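# Move three stacked parcels from cart to desk

## Task

Take the three parcels stacked on the cart and build the same stack on the desk, keeping the bottom-to-top order unchanged. When finished, release the parcels and back the robot away. The stack must stand by itself at the end (not held up by the robot), and the robot must not fall over or be left tilted.

## Robot and tools

ROBOT. A wheeled base with a central column, a tilting head, and two six-joint arms, each ending in a two-finger gripper. Folded, it is 0.73 m long, 0.62 m wide, 1.88 m tall; its front is 0.40 m ahead of the column. The base drives forward/back and turns in place; it cannot move sideways.

FRAMES. Base frame: origin on the floor under the column between the drive wheels, x forward, y left, z up, metres. left_hand and right_hand are reported in this frame; each is the point where the fingers meet (tips 8 mm further). The hand's z axis is the finger direction, its y axis the opening direction. Odometry frame is the base frame at the scene start; base_odometry counts wheel turns only, so slipping looks like travel. Heading is positive to the left, -3.142 to 3.142.

execute_actions. Argument "actions": a list holding one action, or empty to just get state and pictures. One action may contain:
- "base": exactly one of {"translate_m": d} (a relative drive from the current spot, metres, -3 to 3, forward positive) or {"rotate_rad": d} (relative turn, radians, -3.2 to 3.2, left/counter-clockwise positive).
- "joints": a single dictionary keyed by joint name, covering both arms and the head, each value an absolute target (not an offset). Keys: head_tilt_rad (-0.61 to 1.308, positive looks down, 0 about level); left_joint1_rad..left_joint6_rad and right_joint1_rad..right_joint6_rad in radians (joint1 -2.879..2.879, joint2 0..3.141, joint3 0..3.019, joint4 -1.692..1.57, joint5 -1.57..1.57, joint6 -2.094..2.094); left_gripper_m and right_gripper_m, fingertip gap in metres, 0 (closed) to 0.093.
- "speeds": optional caps for translate_m (0.05 to 0.8 m/s) and rotate_rad (0.1 to 1 rad/s); they do not slow the arms.
Motions in one action start together. Unnamed joints may keep pushing toward earlier targets. Out-of-range values or unknown keys get the whole call refused. Base moves that would need too long at the chosen speed are refused; split them. "cameras": list from cam_head_left, cam_head_right, cam_left_wrist, cam_right_wrist, nav_camera, or "all"; omitted/null means all, [] means none.

ARM GEOMETRY. With left_joint1 at -1.57 (right_joint1 at 1.57) and joints 5, 6 at 0, the arm works in a vertical plane straight ahead, 0.23 m left/right of the column. Let a = j2 - 0.35, b = 1.05 + j2 - j3, c = b - j4. Hand point: ahead = 0.12 + 0.39 sin a + 0.38 cos b + 0.25 cos c; height = 1.46 + 0.39 cos a - 0.38 sin b - 0.25 sin c. c = 1.57 means fingers pointing down. Example: j2,j3,j4 = 0.93,0.78,0.14 gives about 0.60 m ahead, 1.21 m up. Real hands sit up to ~5 cm lower and nearer the column (more under load); trust left_hand/right_hand. Reach is about 1 m from the shoulder; lowest about 0.47 m up; the floor is out of reach. Joint5 swings the hand sideways (positive to the robot's right), joint6 rolls it.

LOADS AND GRIPPING. With fingers down, about 3.2 kg is fine near 0.4 m ahead, 2 kg out to 0.6 m, 1 kg out to 0.8 m. Fingers are 7 cm long; the gripper body is 10 cm wide. To grasp, command a gap smaller than the parcel; "off_target" is then expected. A reported gap at least 0.002 above target means something is held. Small joint changes (under ~0.03 rad, 0.08 for joints 2 and 3) may not move anything; approach surfaces in steps of about 0.05 rad from your last target.

RESULTS. base_status/joint_status: "done", "off_target" (resting short, may still push), "time_out", "contact_stop" (base wheel stalled: back off 0.05 m before retrying or turning). "joint command not followed" with a "cause:" line means a self-collision check blocked an arm; move the joints of the offending action back at least 0.05 rad, or move the other arm away. on_its_own lists uncommanded behaviour; "held at" is a held target. If turned_by_wheels and turned_by_imu disagree by over ~4% and at least 0.05 rad, the base bumped or slipped. base_tilt in degrees (forward, right); a forward drop of 0.5 deg during a move means leaning back: reverse 0.05 m. motor_effort shows wheel effort in percent with peak in brackets. wheel_motors_off = 1 means wheels were cut after ~3 s of hard pushing. Joint torques and per-arm motor temperatures are also listed; above 85 °C a MOTOR HOT warning appears, and at 100 °C the arm drops its hold.

OTHER TOOLS. wait {"seconds": 0-10} returns state without commanding anything. zoom_image {"camera", "region": [x0,y0,x1,y1]} pixels, up to 504x504, of that camera's latest full picture. read_manual gives licence text only. finished_scene {"scene": n} ends the scene irreversibly; do it only after the stack stands alone and the robot has released it and moved away.

CAMERAS. Head cameras (672x504) look forward and down by about head_tilt. Wrist cameras look along the fingers, tilted 0.62 rad toward the hand's +x; with fingers down and arm forward they look back toward the robot. nav_camera sits low at the front, looking ahead.

AVOID. Dropping parcels, knocking the stack, letting arms collide or press each other, tables catching the column (0.30-1.20 m high tops can pass over the base), long hard pushing (ease it by resending the reported joint positions as targets), and joint5 turned far while straining.

Each tool is called after "Request:" as a command line: name --argument value for each argument, lists and objects as JSON in quotes; but a table of rows of numbers goes row by row, as --pt "numbers of a row", without its own name.

## Session

Request:
execute_actions --actions '[]'

Scene clock: 0.00 s.
Joint torques (N m, as the arm reports them, + toward a larger angle): no reading
Motor temperatures (°C, as the motors report them): left_arm=[34 32 34 34 35 32] | right_arm=[34 31 35 34 34 33]
base_odometry: x=+0.000 y=+0.000 heading=+0.000 (m, m, rad; odometry frame)
turned_by_wheels: +0.000 (rad since the last result)
turned_by_imu: +0.000 (rad since the last result)
base_tilt: forward=+0.6 right=-0.2 (deg)
base_status: not commanded
joint_positions: head_tilt_rad=+0.860 left_joint1_rad=-1.585 left_joint2_rad=+0.842 left_joint3_rad=+0.388 left_joint4_rad=-0.969 left_joint5_rad=+0.026 left_joint6_rad=-0.063 left_gripper_m=+0.095 right_joint1_rad=+1.581 right_joint2_rad=+0.883 right_joint3_rad=+0.427 right_joint4_rad=-0.982 right_joint5_rad=-0.002 right_joint6_rad=-0.087 right_gripper_m=+0.095
joint_status: not commanded
wheel_motors_off: 0
motor_effort: left_wheel=+1 right_wheel=+5 (%)
left_hand: x=+0.1409 y=+0.2173 z=+1.2610 quat_wxyz=(+0.435, +0.028, -0.900, +0.002) (m; base frame)
right_hand: x=+0.1519 y=-0.2231 z=+1.2559 quat_wxyz=(+0.441, +0.043, -0.896, -0.023) (m; base frame)
pictures: cam_head_left, cam_head_right, cam_left_wrist, cam_right_wrist, nav_camera
Images, in order (width x height): cam_head_left 672x504, cam_head_right 672x504, cam_left_wrist 672x504, cam_right_wrist 672x504, nav_camera 672x504.

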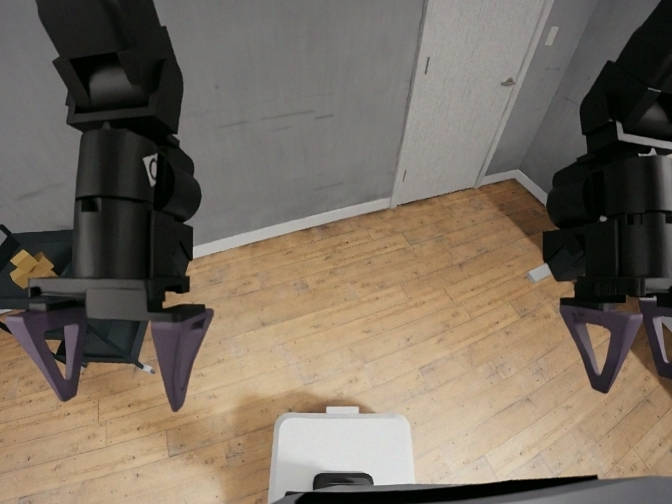

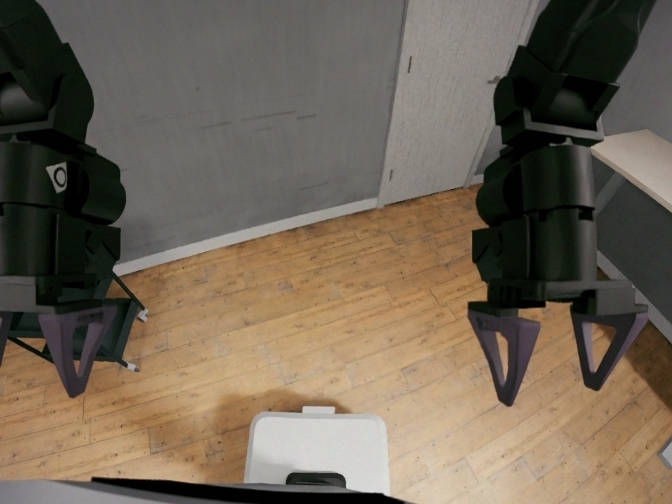

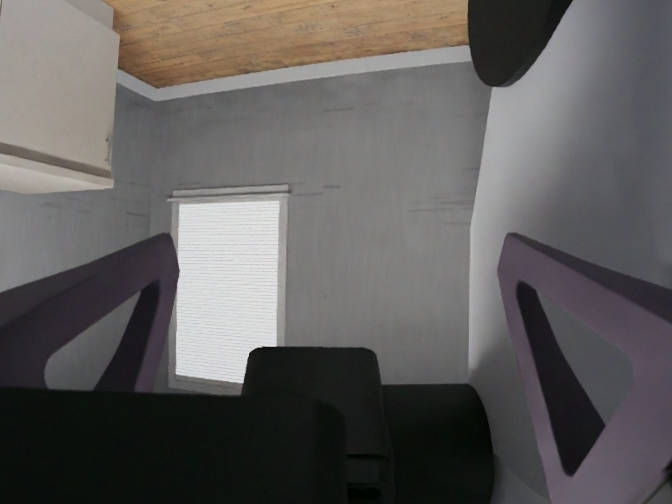

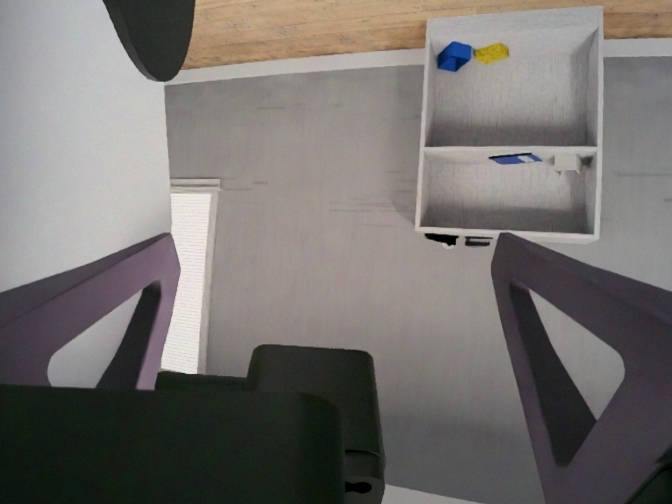

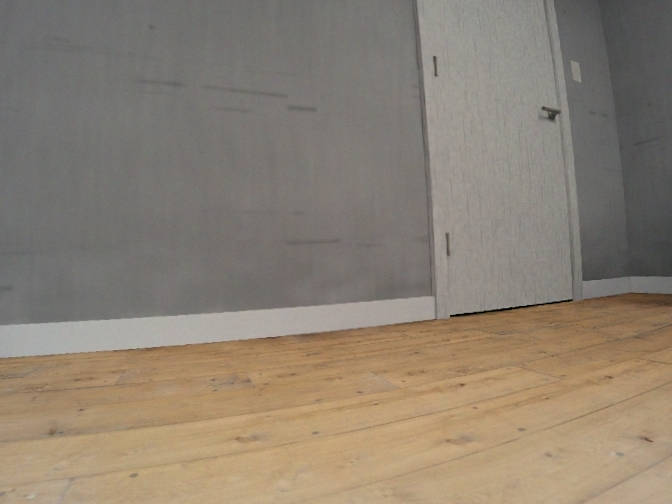

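Request:
execute_actions --actions '[{"base":{"rotate_rad":1.15}}]' --cameras '[]'

Request:
execute_actions --actions '[{"base":{"translate_m":0.5}}]' --cameras '["cam_head_left","cam_head_right","nav_camera"]'

Request:
zoom_image --camera "cam_head_left" --region '[220,100,520,325]'

Scene clock: 2.83 s.
Joint torques (N m, as the arm reports them, + toward a larger angle): left_arm=[-1.32 -8.93 -1.1  -1.14  0.04  0.05] | right_arm=[ 0.47 -8.07 -0.54 -1.8   0.06  0.07]
Motor temperatures (°C, as the motors report them): left_arm=[34 32 34 35 35 32] | right_arm=[34 31 35 34 34 33]
base_odometry: x=+0.000 y=+0.000 heading=+1.150 (m, m, rad; odometry frame)
turned_by_wheels: +1.150 (rad since the last result)
turned_by_imu: +1.135 (rad since the last result)
base_tilt: forward=+0.5 right=-0.2 (deg)
base_status: done
joint_positions: head_tilt_rad=+0.860 left_joint1_rad=-1.585 left_joint2_rad=+0.842 left_joint3_rad=+0.388 left_joint4_rad=-0.969 left_joint5_rad=+0.026 left_joint6_rad=-0.063 left_gripper_m=+0.095 right_joint1_rad=+1.581 right_joint2_rad=+0.883 right_joint3_rad=+0.427 right_joint4_rad=-0.982 right_joint5_rad=-0.002 right_joint6_rad=-0.087 right_gripper_m=+0.095
joint_status: not commanded
wheel_motors_off: 0
motor_effort: left_wheel=+1(35) right_wheel=-1(43) (%)
left_hand: x=+0.1409 y=+0.2173 z=+1.2610 quat_wxyz=(+0.435, +0.028, -0.900, +0.002) (m; base frame)
right_hand: x=+0.1519 y=-0.2231 z=+1.2559 quat_wxyz=(+0.441, +0.043, -0.896, -0.023) (m; base frame)
pictures: none
No camera images: the call's "cameras" was empty. Leave "cameras" out to get every camera's image.

Scene clock: 5.13 s.
Joint torques (N m, as the arm reports them, + toward a larger angle): left_arm=[-1.23 -8.91 -1.3  -1.13  0.05  0.06] | right_arm=[ 0.43 -8.06 -0.63 -1.78  0.07  0.06]
Motor temperatures (°C, as the motors report them): left_arm=[34 32 34 35 35 32] | right_arm=[34 31 35 34 34 33]
base_odometry: x=+0.204 y=+0.456 heading=+1.150 (m, m, rad; odometry frame)
turned_by_wheels: +0.000 (rad since the last result)
turned_by_imu: +0.001 (rad since the last result)
base_tilt: forward=+0.5 right=-0.2 (deg)
base_status: done
joint_positions: head_tilt_rad=+0.860 left_joint1_rad=-1.585 left_joint2_rad=+0.842 left_joint3_rad=+0.390 left_joint4_rad=-0.969 left_joint5_rad=+0.026 left_joint6_rad=-0.063 left_gripper_m=+0.095 right_joint1_rad=+1.581 right_joint2_rad=+0.883 right_joint3_rad=+0.429 right_joint4_rad=-0.982 right_joint5_rad=-0.002 right_joint6_rad=-0.087 right_gripper_m=+0.095
joint_status: not commanded
wheel_motors_off: 0
motor_effort: left_wheel=+1(51) right_wheel=+0(57) (%)
left_hand: x=+0.1419 y=+0.2173 z=+1.2607 quat_wxyz=(+0.434, +0.028, -0.900, +0.002) (m; base frame)
right_hand: x=+0.1529 y=-0.2231 z=+1.2556 quat_wxyz=(+0.440, +0.043, -0.897, -0.023) (m; base frame)
pictures: cam_head_left, cam_head_right, nav_camera
camera_calibration (this result's frames):
cam_head_left: T_world_to_cam=[[-0.00718656, -0.999818, 0.0176754, 0.0315457], [-0.751022, -0.00627399, -0.660247, 1.06004], [0.660238, -0.0180195, -0.75084, 1.04966], [0, 0, 0, 1]] pos_world=[0.103314, 0.057105, 1.48746]
cam_head_right: T_world_to_cam=[[0.00370035, -0.999592, 0.0283054, -0.075489], [-0.75655, -0.0213083, -0.653588, 1.05054], [0.653925, -0.018996, -0.756321, 1.06281], [0, 0, 0, 1]] pos_world=[0.100068, -0.0328838, 1.49259]
Images, in order (width x height): cam_head_left 672x504, cam_head_right 672x504, nav_camera 672x504.

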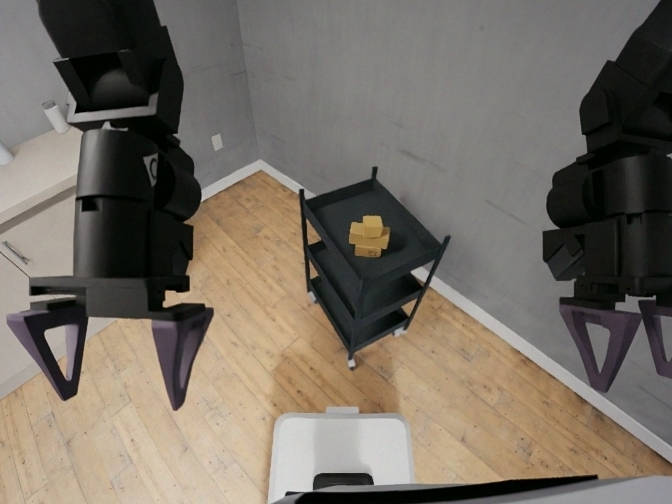

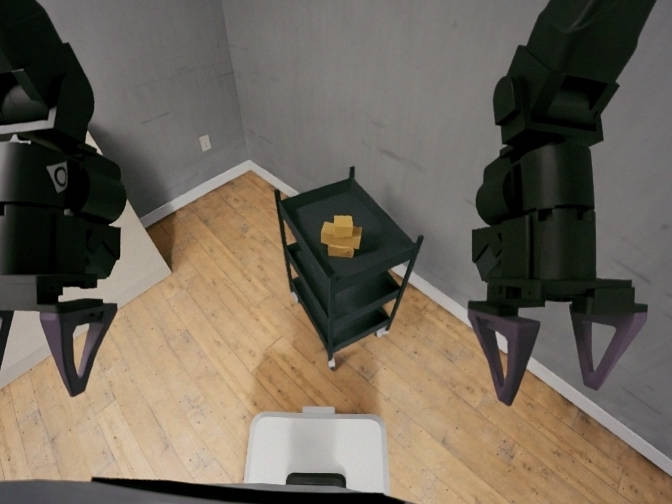

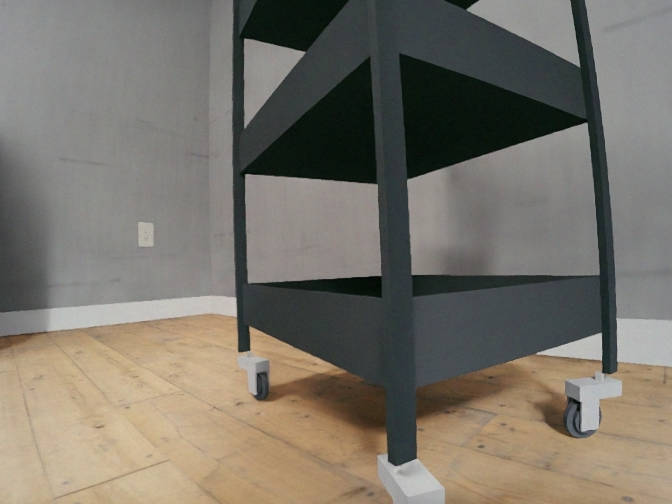

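Region (220, 100, 520, 325) of cam_head_left's 672x504 image, scaled by 1.680, with more detail than that image has; it fills the top 378 rows of this view, and the rest is white.

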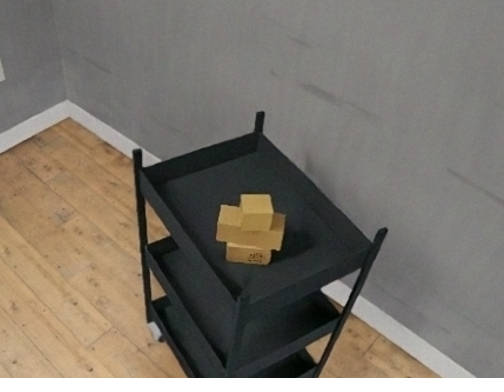

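Request:
execute_actions --actions '[{"base":{"translate_m":0.15},"joints":{"left_joint2_rad":1.4,"left_joint3_rad":1.4,"left_joint4_rad":-0.5,"left_joint5_rad":0,"left_joint6_rad":-0.4}}]' --cameras '[]'

Request:
execute_actions --actions '[{"base":{"rotate_rad":-0.445},"joints":{"left_joint2_rad":1.62,"left_joint3_rad":1.55,"left_joint4_rad":-0.4}}]' --cameras '["cam_head_left","cam_head_right","cam_left_wrist"]'

Scene clock: 7.80 s.
Joint torques (N m, as the arm reports them, + toward a larger angle): left_arm=[ -1.32 -22.63   5.57   0.41  -0.07  -0.07] | right_arm=[ 0.38 -8.02 -0.71 -1.82  0.06  0.06]
Motor temperatures (°C, as the motors report them): left_arm=[34 32 34 35 35 32] | right_arm=[34 32 35 34 34 33]
base_odometry: x=+0.266 y=+0.593 heading=+1.150 (m, m, rad; odometry frame)
turned_by_wheels: +0.000 (rad since the last result)
turned_by_imu: +0.001 (rad since the last result)
base_tilt: forward=+0.6 right=-0.2 (deg)
base_status: done
joint_positions: head_tilt_rad=+0.860 left_joint1_rad=-1.585 left_joint2_rad=+1.392 left_joint3_rad=+1.397 left_joint4_rad=-0.501 left_joint5_rad=+0.003 left_joint6_rad=-0.390 left_gripper_m=+0.095 right_joint1_rad=+1.581 right_joint2_rad=+0.884 right_joint3_rad=+0.429 right_joint4_rad=-0.982 right_joint5_rad=-0.002 right_joint6_rad=-0.087 right_gripper_m=+0.095
joint_status: all done
wheel_motors_off: 0
motor_effort: left_wheel=+0(37) right_wheel=+0(40) (%)
left_hand: x=+0.6561 y=+0.2153 z=+1.0736 quat_wxyz=(-0.012, +0.190, -0.982, +0.010) (m; base frame)
right_hand: x=+0.1528 y=-0.2231 z=+1.2556 quat_wxyz=(+0.440, +0.043, -0.897, -0.023) (m; base frame)
pictures: none
No camera images: the call's "cameras" was empty. Leave "cameras" out to get every camera's image.

Scene clock: 9.43 s.
Joint torques (N m, as the arm reports them, + toward a larger angle): left_arm=[ -0.84 -24.81   5.38   0.45  -0.04  -0.06] | right_arm=[ 0.48 -7.95 -0.69 -1.75  0.06  0.06]
Motor temperatures (°C, as the motors report them): left_arm=[34 33 34 35 35 32] | right_arm=[34 32 35 34 34 33]
base_odometry: x=+0.266 y=+0.593 heading=+0.706 (m, m, rad; odometry frame)
turned_by_wheels: -0.445 (rad since the last result)
turned_by_imu: -0.435 (rad since the last result)
base_tilt: forward=+0.6 right=-0.2 (deg)
base_status: done
joint_positions: head_tilt_rad=+0.860 left_joint1_rad=-1.591 left_joint2_rad=+1.625 left_joint3_rad=+1.541 left_joint4_rad=-0.402 left_joint5_rad=+0.001 left_joint6_rad=-0.390 left_gripper_m=+0.095 right_joint1_rad=+1.581 right_joint2_rad=+0.884 right_joint3_rad=+0.429 right_joint4_rad=-0.982 right_joint5_rad=-0.002 right_joint6_rad=-0.087 right_gripper_m=+0.095
joint_status: all done
wheel_motors_off: 0
motor_effort: left_wheel=+0(40) right_wheel=+0(47) (%)
left_hand: x=+0.6643 y=+0.2102 z=+0.9759 quat_wxyz=(-0.017, +0.189, -0.982, +0.013) (m; base frame)
right_hand: x=+0.1528 y=-0.2231 z=+1.2556 quat_wxyz=(+0.440, +0.043, -0.897, -0.023) (m; base frame)
pictures: cam_head_left, cam_head_right, cam_left_wrist
camera_calibration (this result's frames):
cam_left_wrist: T_world_to_cam=[[0.360041, -0.932566, 0.0262895, -0.0666306], [-0.776624, -0.283983, 0.562324, 0.0282231], [-0.516938, -0.222877, -0.826499, 1.31905], [0, 0, 0, 1]] pos_world=[0.727777, 0.239863, 1.07608]
Images, in order (width x height): cam_head_left 672x504, cam_head_right 672x504, cam_left_wrist 672x504.

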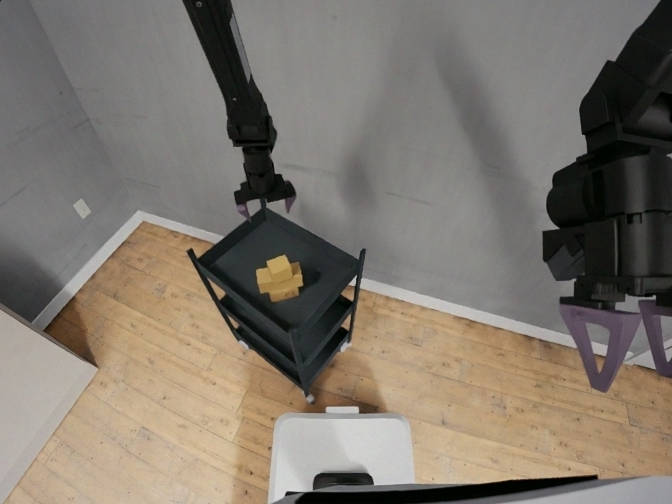

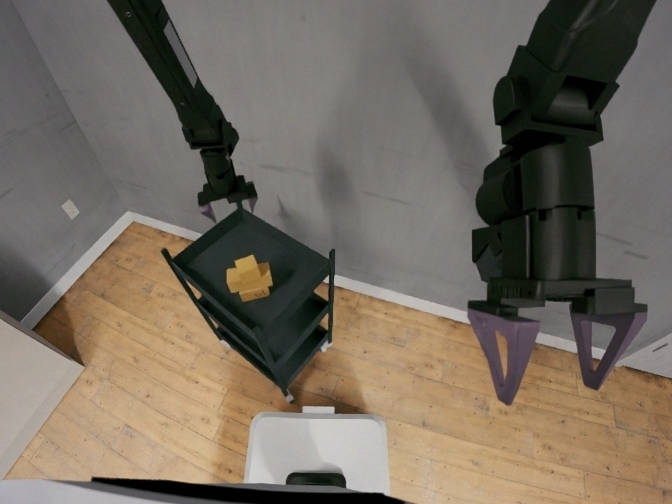

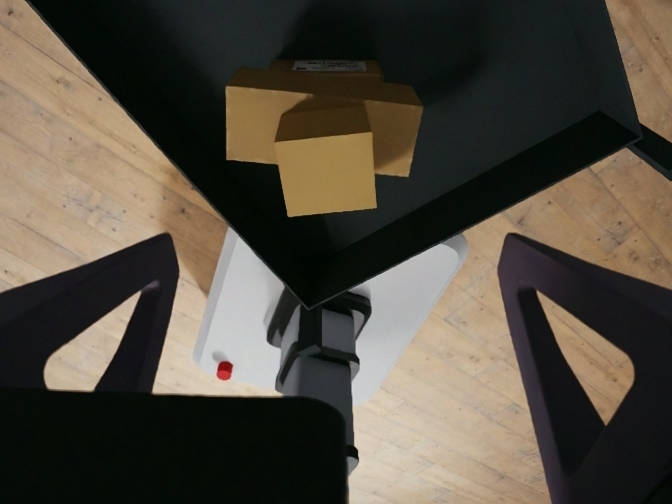

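Request:
execute_actions --actions '[{"joints":{"left_joint1_rad":-1.6,"left_joint2_rad":1.87,"left_joint3_rad":1.68,"left_joint4_rad":-0.32,"left_joint6_rad":-0.48}}]' --cameras '["cam_left_wrist"]'

Scene clock: 11.10 s.
Joint torques (N m, as the arm reports them, + toward a larger angle): left_arm=[ -1.99 -25.02   4.16   0.29  -0.04  -0.08] | right_arm=[ 0.43 -8.09 -0.66 -1.79  0.07  0.06]
Motor temperatures (°C, as the motors report them): left_arm=[34 33 34 35 35 32] | right_arm=[34 32 35 34 34 33]
base_odometry: x=+0.266 y=+0.593 heading=+0.706 (m, m, rad; odometry frame)
turned_by_wheels: +0.000 (rad since the last result)
turned_by_imu: +0.001 (rad since the last result)
base_tilt: forward=+0.6 right=-0.2 (deg)
base_status: not commanded
joint_positions: head_tilt_rad=+0.860 left_joint1_rad=-1.594 left_joint2_rad=+1.887 left_joint3_rad=+1.669 left_joint4_rad=-0.320 left_joint5_rad=+0.001 left_joint6_rad=-0.469 left_gripper_m=+0.095 right_joint1_rad=+1.581 right_joint2_rad=+0.884 right_joint3_rad=+0.429 right_joint4_rad=-0.982 right_joint5_rad=-0.002 right_joint6_rad=-0.087 right_gripper_m=+0.095
joint_status: all done
wheel_motors_off: 0
motor_effort: left_wheel=-2(2) right_wheel=-6(5) (%)
left_hand: x=+0.6199 y=+0.2062 z=+0.8579 quat_wxyz=(+0.009, +0.227, -0.974, +0.009) (m; base frame)
right_hand: x=+0.1528 y=-0.2231 z=+1.2556 quat_wxyz=(+0.440, +0.043, -0.897, -0.023) (m; base frame)
pictures: cam_left_wrist
camera_calibration (this result's frames):
cam_left_wrist: T_world_to_cam=[[0.431498, -0.902079, 0.00791489, -0.0860973], [-0.721473, -0.339813, 0.603327, 0.00111006], [-0.541559, -0.266045, -0.797455, 1.19692], [0, 0, 0, 1]] pos_world=[0.686156, 0.241145, 0.954502]
Images, in order (width x height): cam_left_wrist 672x504.

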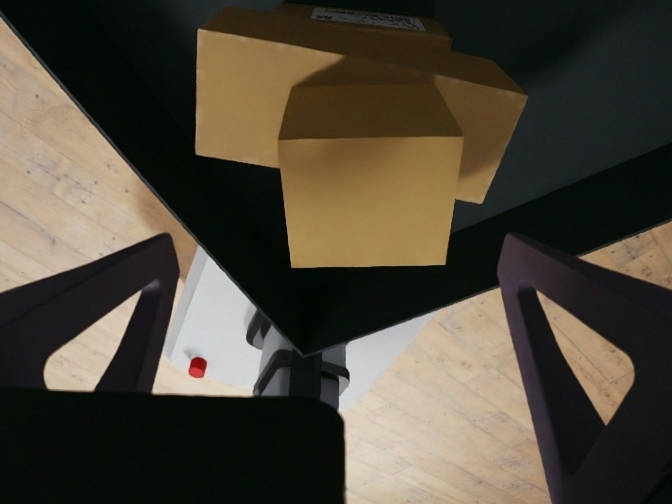

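Request:
execute_actions --actions '[{"base":{"rotate_rad":-0.017},"joints":{"left_joint2_rad":2.0,"left_joint3_rad":1.82}}]' --cameras '["cam_left_wrist"]'

Request:
execute_actions --actions '[{"joints":{"left_gripper_m":0.03}}]' --cameras '["cam_left_wrist"]'

Scene clock: 12.33 s.
Joint torques (N m, as the arm reports them, + toward a larger angle): left_arm=[ -1.45 -21.93   4.06   0.36  -0.02  -0.05] | right_arm=[ 0.44 -8.07 -0.72 -1.79  0.06  0.06]
Motor temperatures (°C, as the motors report them): left_arm=[34 33 34 35 35 32] | right_arm=[34 32 35 34 34 33]
base_odometry: x=+0.266 y=+0.593 heading=+0.689 (m, m, rad; odometry frame)
turned_by_wheels: -0.017 (rad since the last result)
turned_by_imu: -0.016 (rad since the last result)
base_tilt: forward=+0.5 right=-0.2 (deg)
base_status: done
joint_positions: head_tilt_rad=+0.860 left_joint1_rad=-1.603 left_joint2_rad=+1.978 left_joint3_rad=+1.817 left_joint4_rad=-0.320 left_joint5_rad=+0.001 left_joint6_rad=-0.470 left_gripper_m=+0.095 right_joint1_rad=+1.581 right_joint2_rad=+0.884 right_joint3_rad=+0.429 right_joint4_rad=-0.982 right_joint5_rad=-0.002 right_joint6_rad=-0.087 right_gripper_m=+0.095
joint_status: all done
wheel_motors_off: 0
motor_effort: left_wheel=+1(25) right_wheel=+0(33) (%)
left_hand: x=+0.6538 y=+0.1980 z=+0.8305 quat_wxyz=(-0.018, +0.225, -0.974, +0.019) (m; base frame)
right_hand: x=+0.1526 y=-0.2231 z=+1.2556 quat_wxyz=(+0.440, +0.043, -0.896, -0.023) (m; base frame)
pictures: cam_left_wrist
camera_calibration (this result's frames):
cam_left_wrist: T_world_to_cam=[[0.427741, -0.90302, 0.0398936, -0.131805], [-0.755538, -0.332958, 0.564182, 0.0926937], [-0.496185, -0.271465, -0.824686, 1.18522], [0, 0, 0, 1]] pos_world=[0.714502, 0.233588, 0.930401]
Images, in order (width x height): cam_left_wrist 672x504.

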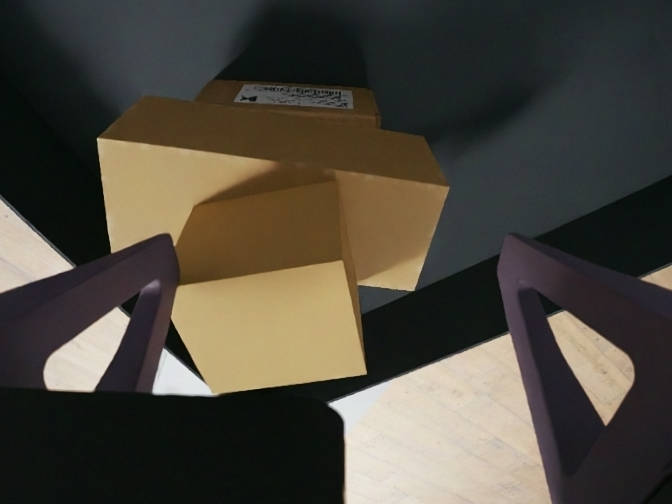

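Scene clock: 12.97 s.
Joint torques (N m, as the arm reports them, + toward a larger angle): left_arm=[ -1.42 -22.15   4.06   0.36  -0.03  -0.07] | right_arm=[ 0.38 -8.03 -0.66 -1.79  0.06  0.06]
Motor temperatures (°C, as the motors report them): left_arm=[34 33 34 35 35 32] | right_arm=[34 32 35 34 34 33]
base_odometry: x=+0.266 y=+0.593 heading=+0.689 (m, m, rad; odometry frame)
turned_by_wheels: +0.000 (rad since the last result)
turned_by_imu: +0.000 (rad since the last result)
base_tilt: forward=+0.5 right=-0.2 (deg)
base_status: not commanded
joint_positions: head_tilt_rad=+0.860 left_joint1_rad=-1.603 left_joint2_rad=+1.978 left_joint3_rad=+1.817 left_joint4_rad=-0.320 left_joint5_rad=+0.001 left_joint6_rad=-0.470 left_gripper_m=+0.030 right_joint1_rad=+1.581 right_joint2_rad=+0.884 right_joint3_rad=+0.429 right_joint4_rad=-0.982 right_joint5_rad=-0.002 right_joint6_rad=-0.087 right_gripper_m=+0.095
joint_status: all done
wheel_motors_off: 0
motor_effort: left_wheel=+0(0) right_wheel=-1(0) (%)
left_hand: x=+0.6538 y=+0.1980 z=+0.8305 quat_wxyz=(-0.018, +0.225, -0.974, +0.019) (m; base frame)
right_hand: x=+0.1526 y=-0.2231 z=+1.2556 quat_wxyz=(+0.440, +0.043, -0.896, -0.023) (m; base frame)
pictures: cam_left_wrist
camera_calibration (this result's frames):
cam_left_wrist: T_world_to_cam=[[0.427741, -0.90302, 0.0398936, -0.131805], [-0.755538, -0.332958, 0.564182, 0.0926937], [-0.496185, -0.271465, -0.824686, 1.18522], [0, 0, 0, 1]] pos_world=[0.714502, 0.233588, 0.930401]
Images, in order (width x height): cam_left_wrist 672x504.

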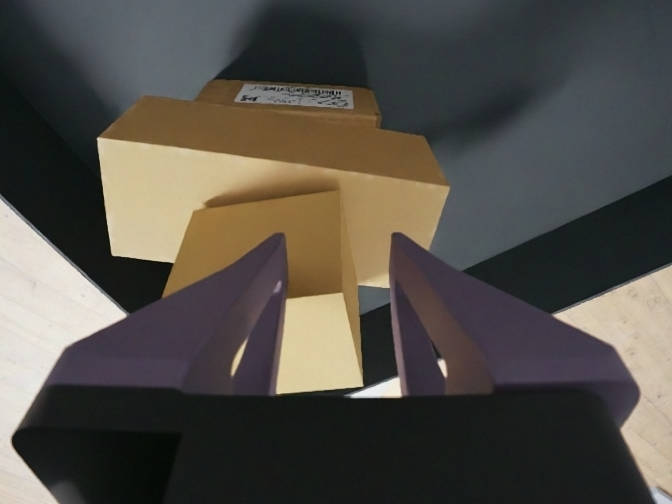

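Request:
execute_actions --actions '[{"base":{"rotate_rad":0.025},"joints":{"left_gripper_m":0.093}}]' --cameras '["cam_left_wrist"]'

Request:
execute_actions --actions '[{"joints":{"left_joint2_rad":2.04}}]' --cameras '["cam_left_wrist"]'

Scene clock: 13.90 s.
Joint torques (N m, as the arm reports them, + toward a larger angle): left_arm=[ -1.8  -22.19   4.     0.34  -0.02  -0.06] | right_arm=[ 0.44 -8.1  -0.62 -1.77  0.06  0.06]
Motor temperatures (°C, as the motors report them): left_arm=[34 33 34 35 35 32] | right_arm=[34 32 35 34 34 33]
base_odometry: x=+0.266 y=+0.593 heading=+0.714 (m, m, rad; odometry frame)
turned_by_wheels: +0.025 (rad since the last result)
turned_by_imu: +0.025 (rad since the last result)
base_tilt: forward=+0.6 right=-0.3 (deg)
base_status: done
joint_positions: head_tilt_rad=+0.860 left_joint1_rad=-1.595 left_joint2_rad=+1.978 left_joint3_rad=+1.817 left_joint4_rad=-0.320 left_joint5_rad=+0.001 left_joint6_rad=-0.470 left_gripper_m=+0.093 right_joint1_rad=+1.581 right_joint2_rad=+0.884 right_joint3_rad=+0.429 right_joint4_rad=-0.982 right_joint5_rad=-0.002 right_joint6_rad=-0.087 right_gripper_m=+0.095
joint_status: all done
wheel_motors_off: 0
motor_effort: left_wheel=+0(14) right_wheel=-2(23) (%)
left_hand: x=+0.6539 y=+0.2040 z=+0.8304 quat_wxyz=(-0.018, +0.227, -0.974, +0.016) (m; base frame)
right_hand: x=+0.1526 y=-0.2231 z=+1.2556 quat_wxyz=(+0.440, +0.043, -0.896, -0.023) (m; base frame)
pictures: cam_left_wrist
camera_calibration (this result's frames):
cam_left_wrist: T_world_to_cam=[[0.431012, -0.901697, 0.0342295, -0.124116], [-0.75432, -0.339229, 0.562072, 0.0970793], [-0.495207, -0.268079, -0.82638, 1.18685], [0, 0, 0, 1]] pos_world=[0.714461, 0.239187, 0.930472]
Images, in order (width x height): cam_left_wrist 672x504.

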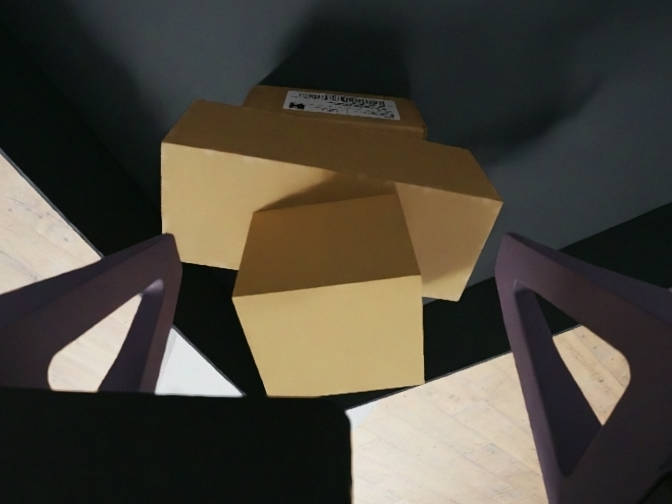

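Scene clock: 14.63 s.
Joint torques (N m, as the arm reports them, + toward a larger angle): left_arm=[ -1.83 -22.3    3.47   0.31  -0.03  -0.07] | right_arm=[ 0.43 -8.1  -0.66 -1.8   0.07  0.06]
Motor temperatures (°C, as the motors report them): left_arm=[34 33 34 35 35 32] | right_arm=[34 32 35 34 34 33]
base_odometry: x=+0.266 y=+0.593 heading=+0.714 (m, m, rad; odometry frame)
turned_by_wheels: +0.000 (rad since the last result)
turned_by_imu: +0.000 (rad since the last result)
base_tilt: forward=+0.5 right=-0.3 (deg)
base_status: not commanded
joint_positions: head_tilt_rad=+0.860 left_joint1_rad=-1.595 left_joint2_rad=+2.026 left_joint3_rad=+1.817 left_joint4_rad=-0.320 left_joint5_rad=+0.001 left_joint6_rad=-0.470 left_gripper_m=+0.093 right_joint1_rad=+1.581 right_joint2_rad=+0.884 right_joint3_rad=+0.429 right_joint4_rad=-0.982 right_joint5_rad=-0.002 right_joint6_rad=-0.087 right_gripper_m=+0.095
joint_status: all done
wheel_motors_off: 0
motor_effort: left_wheel=+1(1) right_wheel=+3(0) (%)
left_hand: x=+0.6232 y=+0.2038 z=+0.8056 quat_wxyz=(+0.005, +0.227, -0.974, +0.010) (m; base frame)
right_hand: x=+0.1526 y=-0.2231 z=+1.2556 quat_wxyz=(+0.440, +0.043, -0.896, -0.023) (m; base frame)
pictures: cam_left_wrist
camera_calibration (this result's frames):
cam_left_wrist: T_world_to_cam=[[0.431225, -0.902151, 0.0129779, -0.0930919], [-0.726803, -0.338814, 0.597464, 0.042032], [-0.534606, -0.267074, -0.801791, 1.1557], [0, 0, 0, 1]] pos_world=[0.688537, 0.238916, 0.902727]
Images, in order (width x height): cam_left_wrist 672x504.

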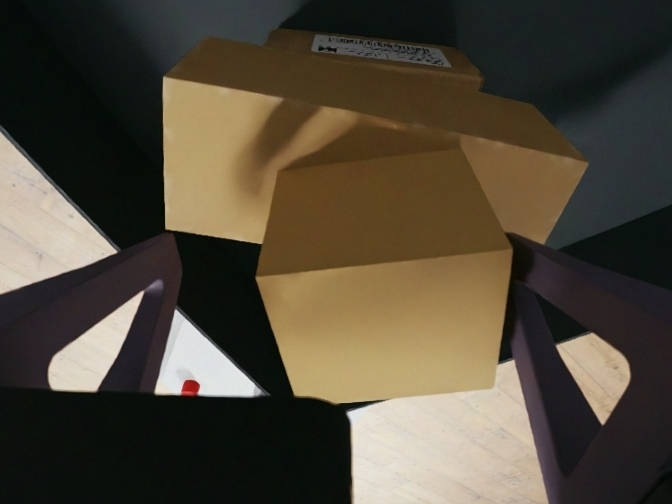

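Request:
execute_actions --actions '[{"base":{"rotate_rad":-0.012},"joints":{"left_gripper_m":0.03}}]' --cameras '["cam_left_wrist"]'

Request:
execute_actions --actions '[{"joints":{"left_joint2_rad":1.4,"left_joint3_rad":1.2,"right_joint2_rad":1.3,"right_joint3_rad":1.1,"right_joint4_rad":-0.32}}]' --cameras '[]'

Request:
execute_actions --actions '[{"base":{"rotate_rad":0.66},"joints":{"left_joint2_rad":0.9,"left_joint3_rad":0.6,"left_joint4_rad":-0.22,"left_joint6_rad":0,"right_joint1_rad":1.57,"right_joint2_rad":1.7,"right_joint3_rad":1.5,"right_joint6_rad":-1.22}}]' --cameras '[]'

Request:
execute_actions --actions '[{"joints":{"right_joint2_rad":1.97,"right_joint3_rad":1.77}}]' --cameras '["cam_right_wrist","cam_left_wrist","cam_head_right"]'

Scene clock: 16.13 s.
Joint torques (N m, as the arm reports them, + toward a larger angle): left_arm=[ -1.56 -21.99   3.47   0.3    0.06  -0.07] | right_arm=[ 0.41 -8.17 -0.68 -1.79  0.07  0.06]
Motor temperatures (°C, as the motors report them): left_arm=[34 34 34 35 35 32] | right_arm=[34 32 35 34 34 33]
base_odometry: x=+0.266 y=+0.593 heading=+0.702 (m, m, rad; odometry frame)
turned_by_wheels: -0.012 (rad since the last result)
turned_by_imu: -0.011 (rad since the last result)
base_tilt: forward=+0.5 right=-0.2 (deg)
base_status: done
joint_positions: head_tilt_rad=+0.860 left_joint1_rad=-1.600 left_joint2_rad=+2.026 left_joint3_rad=+1.817 left_joint4_rad=-0.320 left_joint5_rad=-0.001 left_joint6_rad=-0.470 left_gripper_m=+0.056 right_joint1_rad=+1.581 right_joint2_rad=+0.884 right_joint3_rad=+0.429 right_joint4_rad=-0.982 right_joint5_rad=-0.002 right_joint6_rad=-0.087 right_gripper_m=+0.095
joint_status: left_gripper_m off_target (ended at +0.056, target +0.030)
wheel_motors_off: 0
motor_effort: left_wheel=+1(14) right_wheel=-2(19) (%)
left_hand: x=+0.6231 y=+0.2005 z=+0.8057 quat_wxyz=(+0.005, +0.226, -0.974, +0.011) (m; base frame)
right_hand: x=+0.1526 y=-0.2231 z=+1.2556 quat_wxyz=(+0.440, +0.043, -0.896, -0.023) (m; base frame)
pictures: cam_left_wrist
camera_calibration (this result's frames):
cam_left_wrist: T_world_to_cam=[[0.429147, -0.903124, 0.0141617, -0.0955711], [-0.727601, -0.336367, 0.597875, 0.0404873], [-0.535191, -0.26688, -0.801465, 1.15491], [0, 0, 0, 1]] pos_world=[0.688568, 0.235527, 0.902764]
Images, in order (width x height): cam_left_wrist 672x504.

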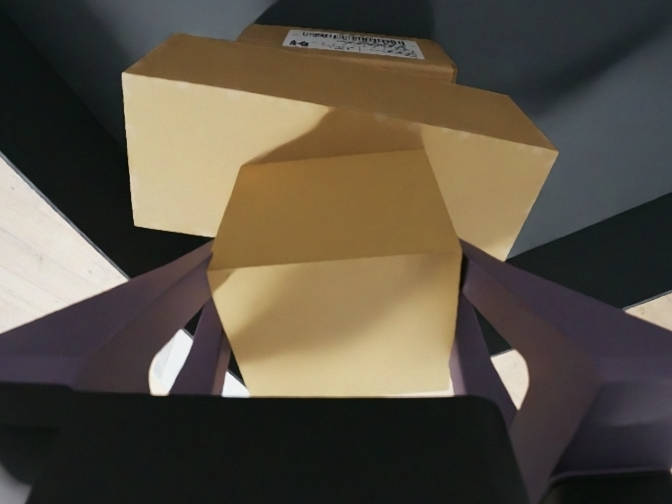

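Scene clock: 17.57 s.
Joint torques (N m, as the arm reports them, + toward a larger angle): left_arm=[ -1.48 -19.46   3.66   0.32   0.07  -0.06] | right_arm=[  0.43 -17.38   2.75   0.21   0.06   0.07]
Motor temperatures (°C, as the motors report them): left_arm=[34 34 34 35 35 32] | right_arm=[34 32 35 34 34 33]
base_odometry: x=+0.266 y=+0.593 heading=+0.702 (m, m, rad; odometry frame)
turned_by_wheels: +0.000 (rad since the last result)
turned_by_imu: +0.000 (rad since the last result)
base_tilt: forward=+0.5 right=-0.2 (deg)
base_status: not commanded
joint_positions: head_tilt_rad=+0.860 left_joint1_rad=-1.600 left_joint2_rad=+1.380 left_joint3_rad=+1.198 left_joint4_rad=-0.320 left_joint5_rad=-0.001 left_joint6_rad=-0.470 left_gripper_m=+0.056 right_joint1_rad=+1.581 right_joint2_rad=+1.302 right_joint3_rad=+1.102 right_joint4_rad=-0.318 right_joint5_rad=-0.002 right_joint6_rad=-0.087 right_gripper_m=+0.095
joint_status: all done
wheel_motors_off: 0
motor_effort: left_wheel=-3(1) right_wheel=-2(3) (%)
left_hand: x=+0.5877 y=+0.2071 z=+1.0473 quat_wxyz=(-0.008, +0.226, -0.974, +0.014) (m; base frame)
right_hand: x=+0.5605 y=-0.2195 z=+1.0701 quat_wxyz=(-0.003, +0.046, -0.999, -0.005) (m; base frame)
pictures: none
No camera images: the call's "cameras" was empty. Leave "cameras" out to get every camera's image.

Scene clock: 19.53 s.
Joint torques (N m, as the arm reports them, + toward a larger angle): left_arm=[ -1.21 -12.93   3.2    0.64   0.11   0.16] | right_arm=[  0.16 -20.44   3.19   0.11   0.    -0.01]
Motor temperatures (°C, as the motors report them): left_arm=[34 34 34 35 35 32] | right_arm=[34 32 35 34 34 33]
base_odometry: x=+0.266 y=+0.594 heading=+1.361 (m, m, rad; odometry frame)
turned_by_wheels: +0.659 (rad since the last result)
turned_by_imu: +0.644 (rad since the last result)
base_tilt: forward=+0.5 right=-0.2 (deg)
base_status: done
joint_positions: head_tilt_rad=+0.860 left_joint1_rad=-1.602 left_joint2_rad=+0.895 left_joint3_rad=+0.590 left_joint4_rad=-0.229 left_joint5_rad=-0.001 left_joint6_rad=-0.010 left_gripper_m=+0.056 right_joint1_rad=+1.574 right_joint2_rad=+1.712 right_joint3_rad=+1.493 right_joint4_rad=-0.318 right_joint5_rad=-0.002 right_joint6_rad=-1.213 right_gripper_m=+0.095
joint_status: all done
wheel_motors_off: 0
motor_effort: left_wheel=-1(29) right_wheel=-1(54) (%)
left_hand: x=+0.4047 y=+0.2119 z=+1.1658 quat_wxyz=(+0.005, -0.003, -1.000, +0.013) (m; base frame)
right_hand: x=+0.6117 y=-0.2230 z=+0.9243 quat_wxyz=(+0.004, +0.571, -0.821, -0.006) (m; base frame)
pictures: none
No camera images: the call's "cameras" was empty. Leave "cameras" out to get every camera's image.

Scene clock: 20.67 s.
Joint torques (N m, as the arm reports them, + toward a larger angle): left_arm=[ -1.3  -12.9    3.31   0.61   0.1    0.17] | right_arm=[  0.08 -21.1    3.4    0.08  -0.01  -0.01]
Motor temperatures (°C, as the motors report them): left_arm=[34 34 34 35 35 32] | right_arm=[34 32 35 34 34 33]
base_odometry: x=+0.266 y=+0.594 heading=+1.361 (m, m, rad; odometry frame)
turned_by_wheels: +0.000 (rad since the last result)
turned_by_imu: +0.000 (rad since the last result)
base_tilt: forward=+0.5 right=-0.3 (deg)
base_status: not commanded
joint_positions: head_tilt_rad=+0.860 left_joint1_rad=-1.602 left_joint2_rad=+0.895 left_joint3_rad=+0.590 left_joint4_rad=-0.229 left_joint5_rad=-0.001 left_joint6_rad=-0.010 left_gripper_m=+0.056 right_joint1_rad=+1.574 right_joint2_rad=+1.983 right_joint3_rad=+1.759 right_joint4_rad=-0.318 right_joint5_rad=-0.002 right_joint6_rad=-1.213 right_gripper_m=+0.095
joint_status: all done
wheel_motors_off: 0
motor_effort: left_wheel=-2(2) right_wheel=+0(1) (%)
left_hand: x=+0.4047 y=+0.2119 z=+1.1658 quat_wxyz=(+0.005, -0.003, -1.000, +0.013) (m; base frame)
right_hand: x=+0.6157 y=-0.2227 z=+0.8200 quat_wxyz=(+0.007, +0.570, -0.821, -0.007) (m; base frame)
pictures: cam_head_right, cam_left_wrist, cam_right_wrist
camera_calibration (this result's frames):
cam_head_right: T_world_to_cam=[[0.00370035, -0.999592, 0.0283054, -0.075489], [-0.75655, -0.0213083, -0.653588, 1.05054], [0.653925, -0.018996, -0.756321, 1.06281], [0, 0, 0, 1]] pos_world=[0.100068, -0.0328838, 1.49259]
cam_left_wrist: T_world_to_cam=[[-0.0174827, -0.999638, 0.0204397, 0.197305], [-0.804074, 0.026207, 0.593951, -0.371166], [-0.594272, -0.00605119, -0.804242, 1.30159], [0, 0, 0, 1]] pos_world=[0.4785, 0.214837, 1.26321]
cam_right_wrist: T_world_to_cam=[[0.935607, -0.352201, -0.0243692, -0.634806], [-0.274798, -0.769846, 0.576041, -0.466481], [-0.221642, -0.532251, -0.817058, 0.812371], [0, 0, 0, 1]] pos_world=[0.645797, -0.150312, 0.916997]
Images, in order (width x height): cam_head_right 672x504, cam_left_wrist 672x504, cam_right_wrist 672x504.

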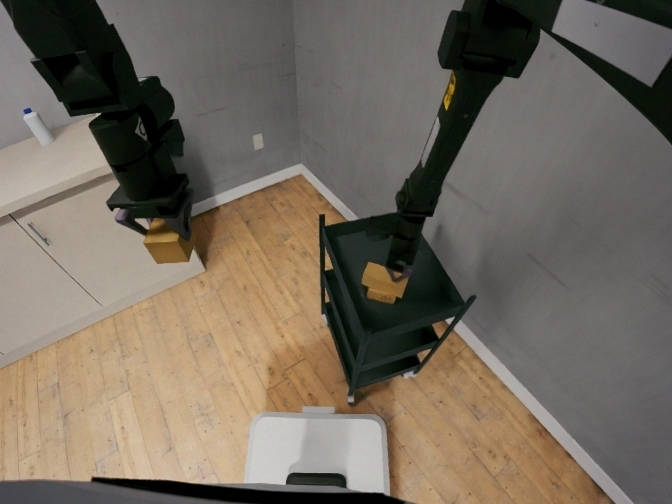

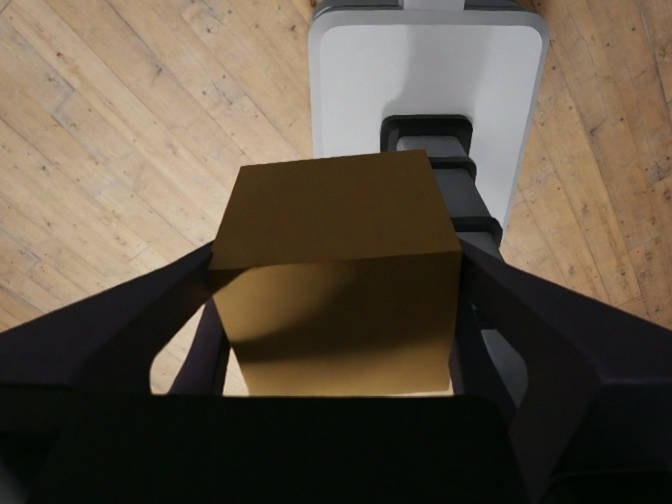

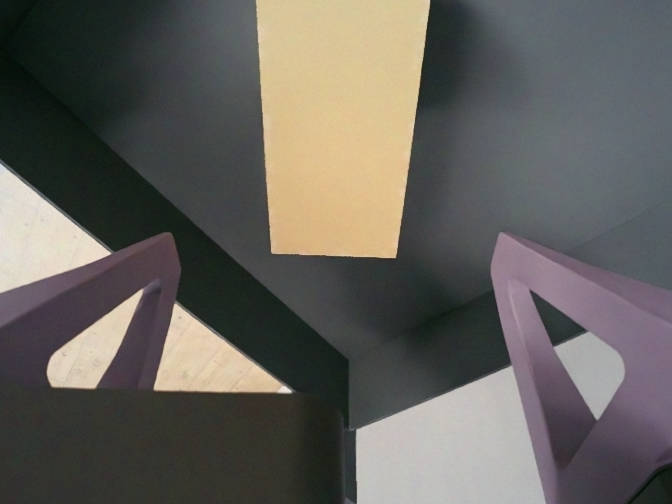

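Request:
execute_actions --actions '[{"base":{"rotate_rad":0.05},"joints":{"right_joint6_rad":-1.16}}]' --cameras '[]'

Request:
execute_actions --actions '[{"joints":{"right_joint2_rad":2.2,"right_joint3_rad":2.01}}]' --cameras '["cam_right_wrist","cam_head_left"]'

Request:
zoom_image --camera "cam_head_left" --region '[370,220,490,330]'

Scene clock: 22.03 s.
Joint torques (N m, as the arm reports them, + toward a larger angle): left_arm=[ -1.16 -12.99   3.28   0.58   0.09   0.17] | right_arm=[  0.   -20.95   3.46   0.07   0.     0.12]
Motor temperatures (°C, as the motors report them): left_arm=[34 34 34 35 35 32] | right_arm=[34 32 35 34 34 33]
base_odometry: x=+0.266 y=+0.594 heading=+1.410 (m, m, rad; odometry frame)
turned_by_wheels: +0.049 (rad since the last result)
turned_by_imu: +0.049 (rad since the last result)
base_tilt: forward=+0.6 right=-0.2 (deg)
base_status: done
joint_positions: head_tilt_rad=+0.860 left_joint1_rad=-1.602 left_joint2_rad=+0.895 left_joint3_rad=+0.590 left_joint4_rad=-0.229 left_joint5_rad=-0.001 left_joint6_rad=-0.010 left_gripper_m=+0.056 right_joint1_rad=+1.576 right_joint2_rad=+1.983 right_joint3_rad=+1.759 right_joint4_rad=-0.318 right_joint5_rad=-0.002 right_joint6_rad=-1.165 right_gripper_m=+0.095
joint_status: all done
wheel_motors_off: 0
motor_effort: left_wheel=-1(44) right_wheel=-1(27) (%)
left_hand: x=+0.4047 y=+0.2119 z=+1.1658 quat_wxyz=(+0.005, -0.003, -1.000, +0.013) (m; base frame)
right_hand: x=+0.6157 y=-0.2208 z=+0.8200 quat_wxyz=(+0.006, +0.551, -0.834, -0.008) (m; base frame)
pictures: none
No camera images: the call's "cameras" was empty. Leave "cameras" out to get every camera's image.

Scene clock: 22.97 s.
Joint torques (N m, as the arm reports them, + toward a larger angle): left_arm=[ -1.22 -12.85   3.17   0.56   0.1    0.16] | right_arm=[  0.14 -14.69   4.53   1.18   0.19   0.12]
Motor temperatures (°C, as the motors report them): left_arm=[34 34 34 35 35 32] | right_arm=[34 32 35 34 34 33]
base_odometry: x=+0.266 y=+0.594 heading=+1.410 (m, m, rad; odometry frame)
turned_by_wheels: +0.000 (rad since the last result)
turned_by_imu: +0.000 (rad since the last result)
base_tilt: forward=+0.5 right=-0.2 (deg)
base_status: not commanded
joint_positions: head_tilt_rad=+0.860 left_joint1_rad=-1.602 left_joint2_rad=+0.895 left_joint3_rad=+0.591 left_joint4_rad=-0.229 left_joint5_rad=-0.001 left_joint6_rad=-0.010 left_gripper_m=+0.056 right_joint1_rad=+1.574 right_joint2_rad=+2.127 right_joint3_rad=+1.996 right_joint4_rad=-0.335 right_joint5_rad=-0.007 right_joint6_rad=-1.164 right_gripper_m=+0.095
joint_status: all done
wheel_motors_off: 0
motor_effort: left_wheel=-7(7) right_wheel=+3(7) (%)
left_hand: x=+0.4052 y=+0.2119 z=+1.1659 quat_wxyz=(+0.005, -0.003, -1.000, +0.013) (m; base frame)
right_hand: x=+0.6604 y=-0.2213 z=+0.7778 quat_wxyz=(-0.027, +0.550, -0.835, +0.011) (m; base frame)
pictures: cam_head_left, cam_right_wrist
camera_calibration (this result's frames):
cam_head_left: T_world_to_cam=[[-0.00718656, -0.999818, 0.0176754, 0.0315457], [-0.751022, -0.00627399, -0.660247, 1.06004], [0.660238, -0.0180195, -0.75084, 1.04966], [0, 0, 0, 1]] pos_world=[0.103314, 0.057105, 1.48746]
cam_right_wrist: T_world_to_cam=[[0.9166, -0.397437, 0.0434582, -0.727397], [-0.35472, -0.758271, 0.546991, -0.350869], [-0.184441, -0.516787, -0.83601, 0.782193], [0, 0, 0, 1]] pos_world=[0.68654, -0.15092, 0.877454]
Images, in order (width x height): cam_head_left 672x504, cam_right_wrist 672x504.

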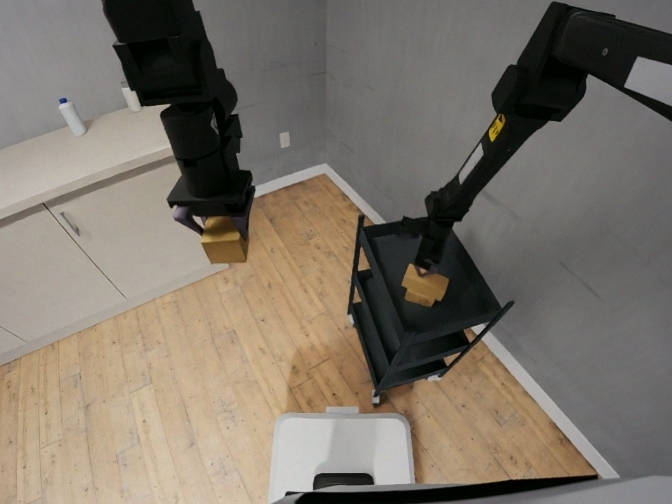

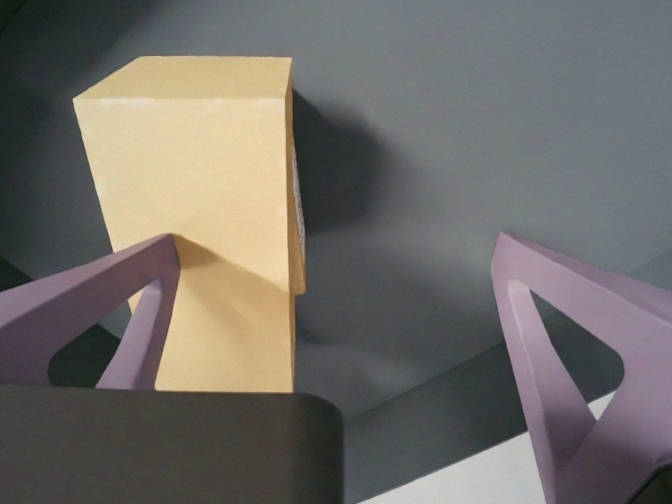

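Region (370, 220, 490, 330) of cam_head_left's 672x504 image, scaled by 4.200, with more detail than that image has; it fills the top 462 rows of this view, and the rest is white.

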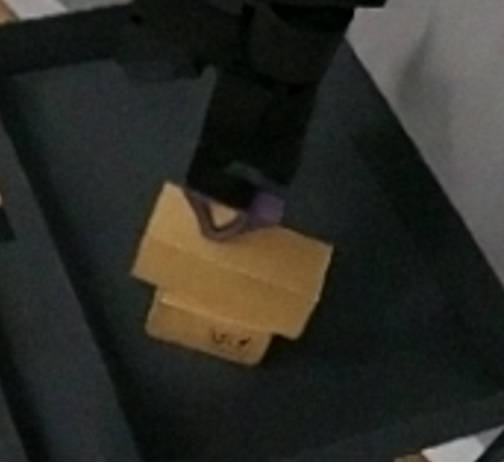

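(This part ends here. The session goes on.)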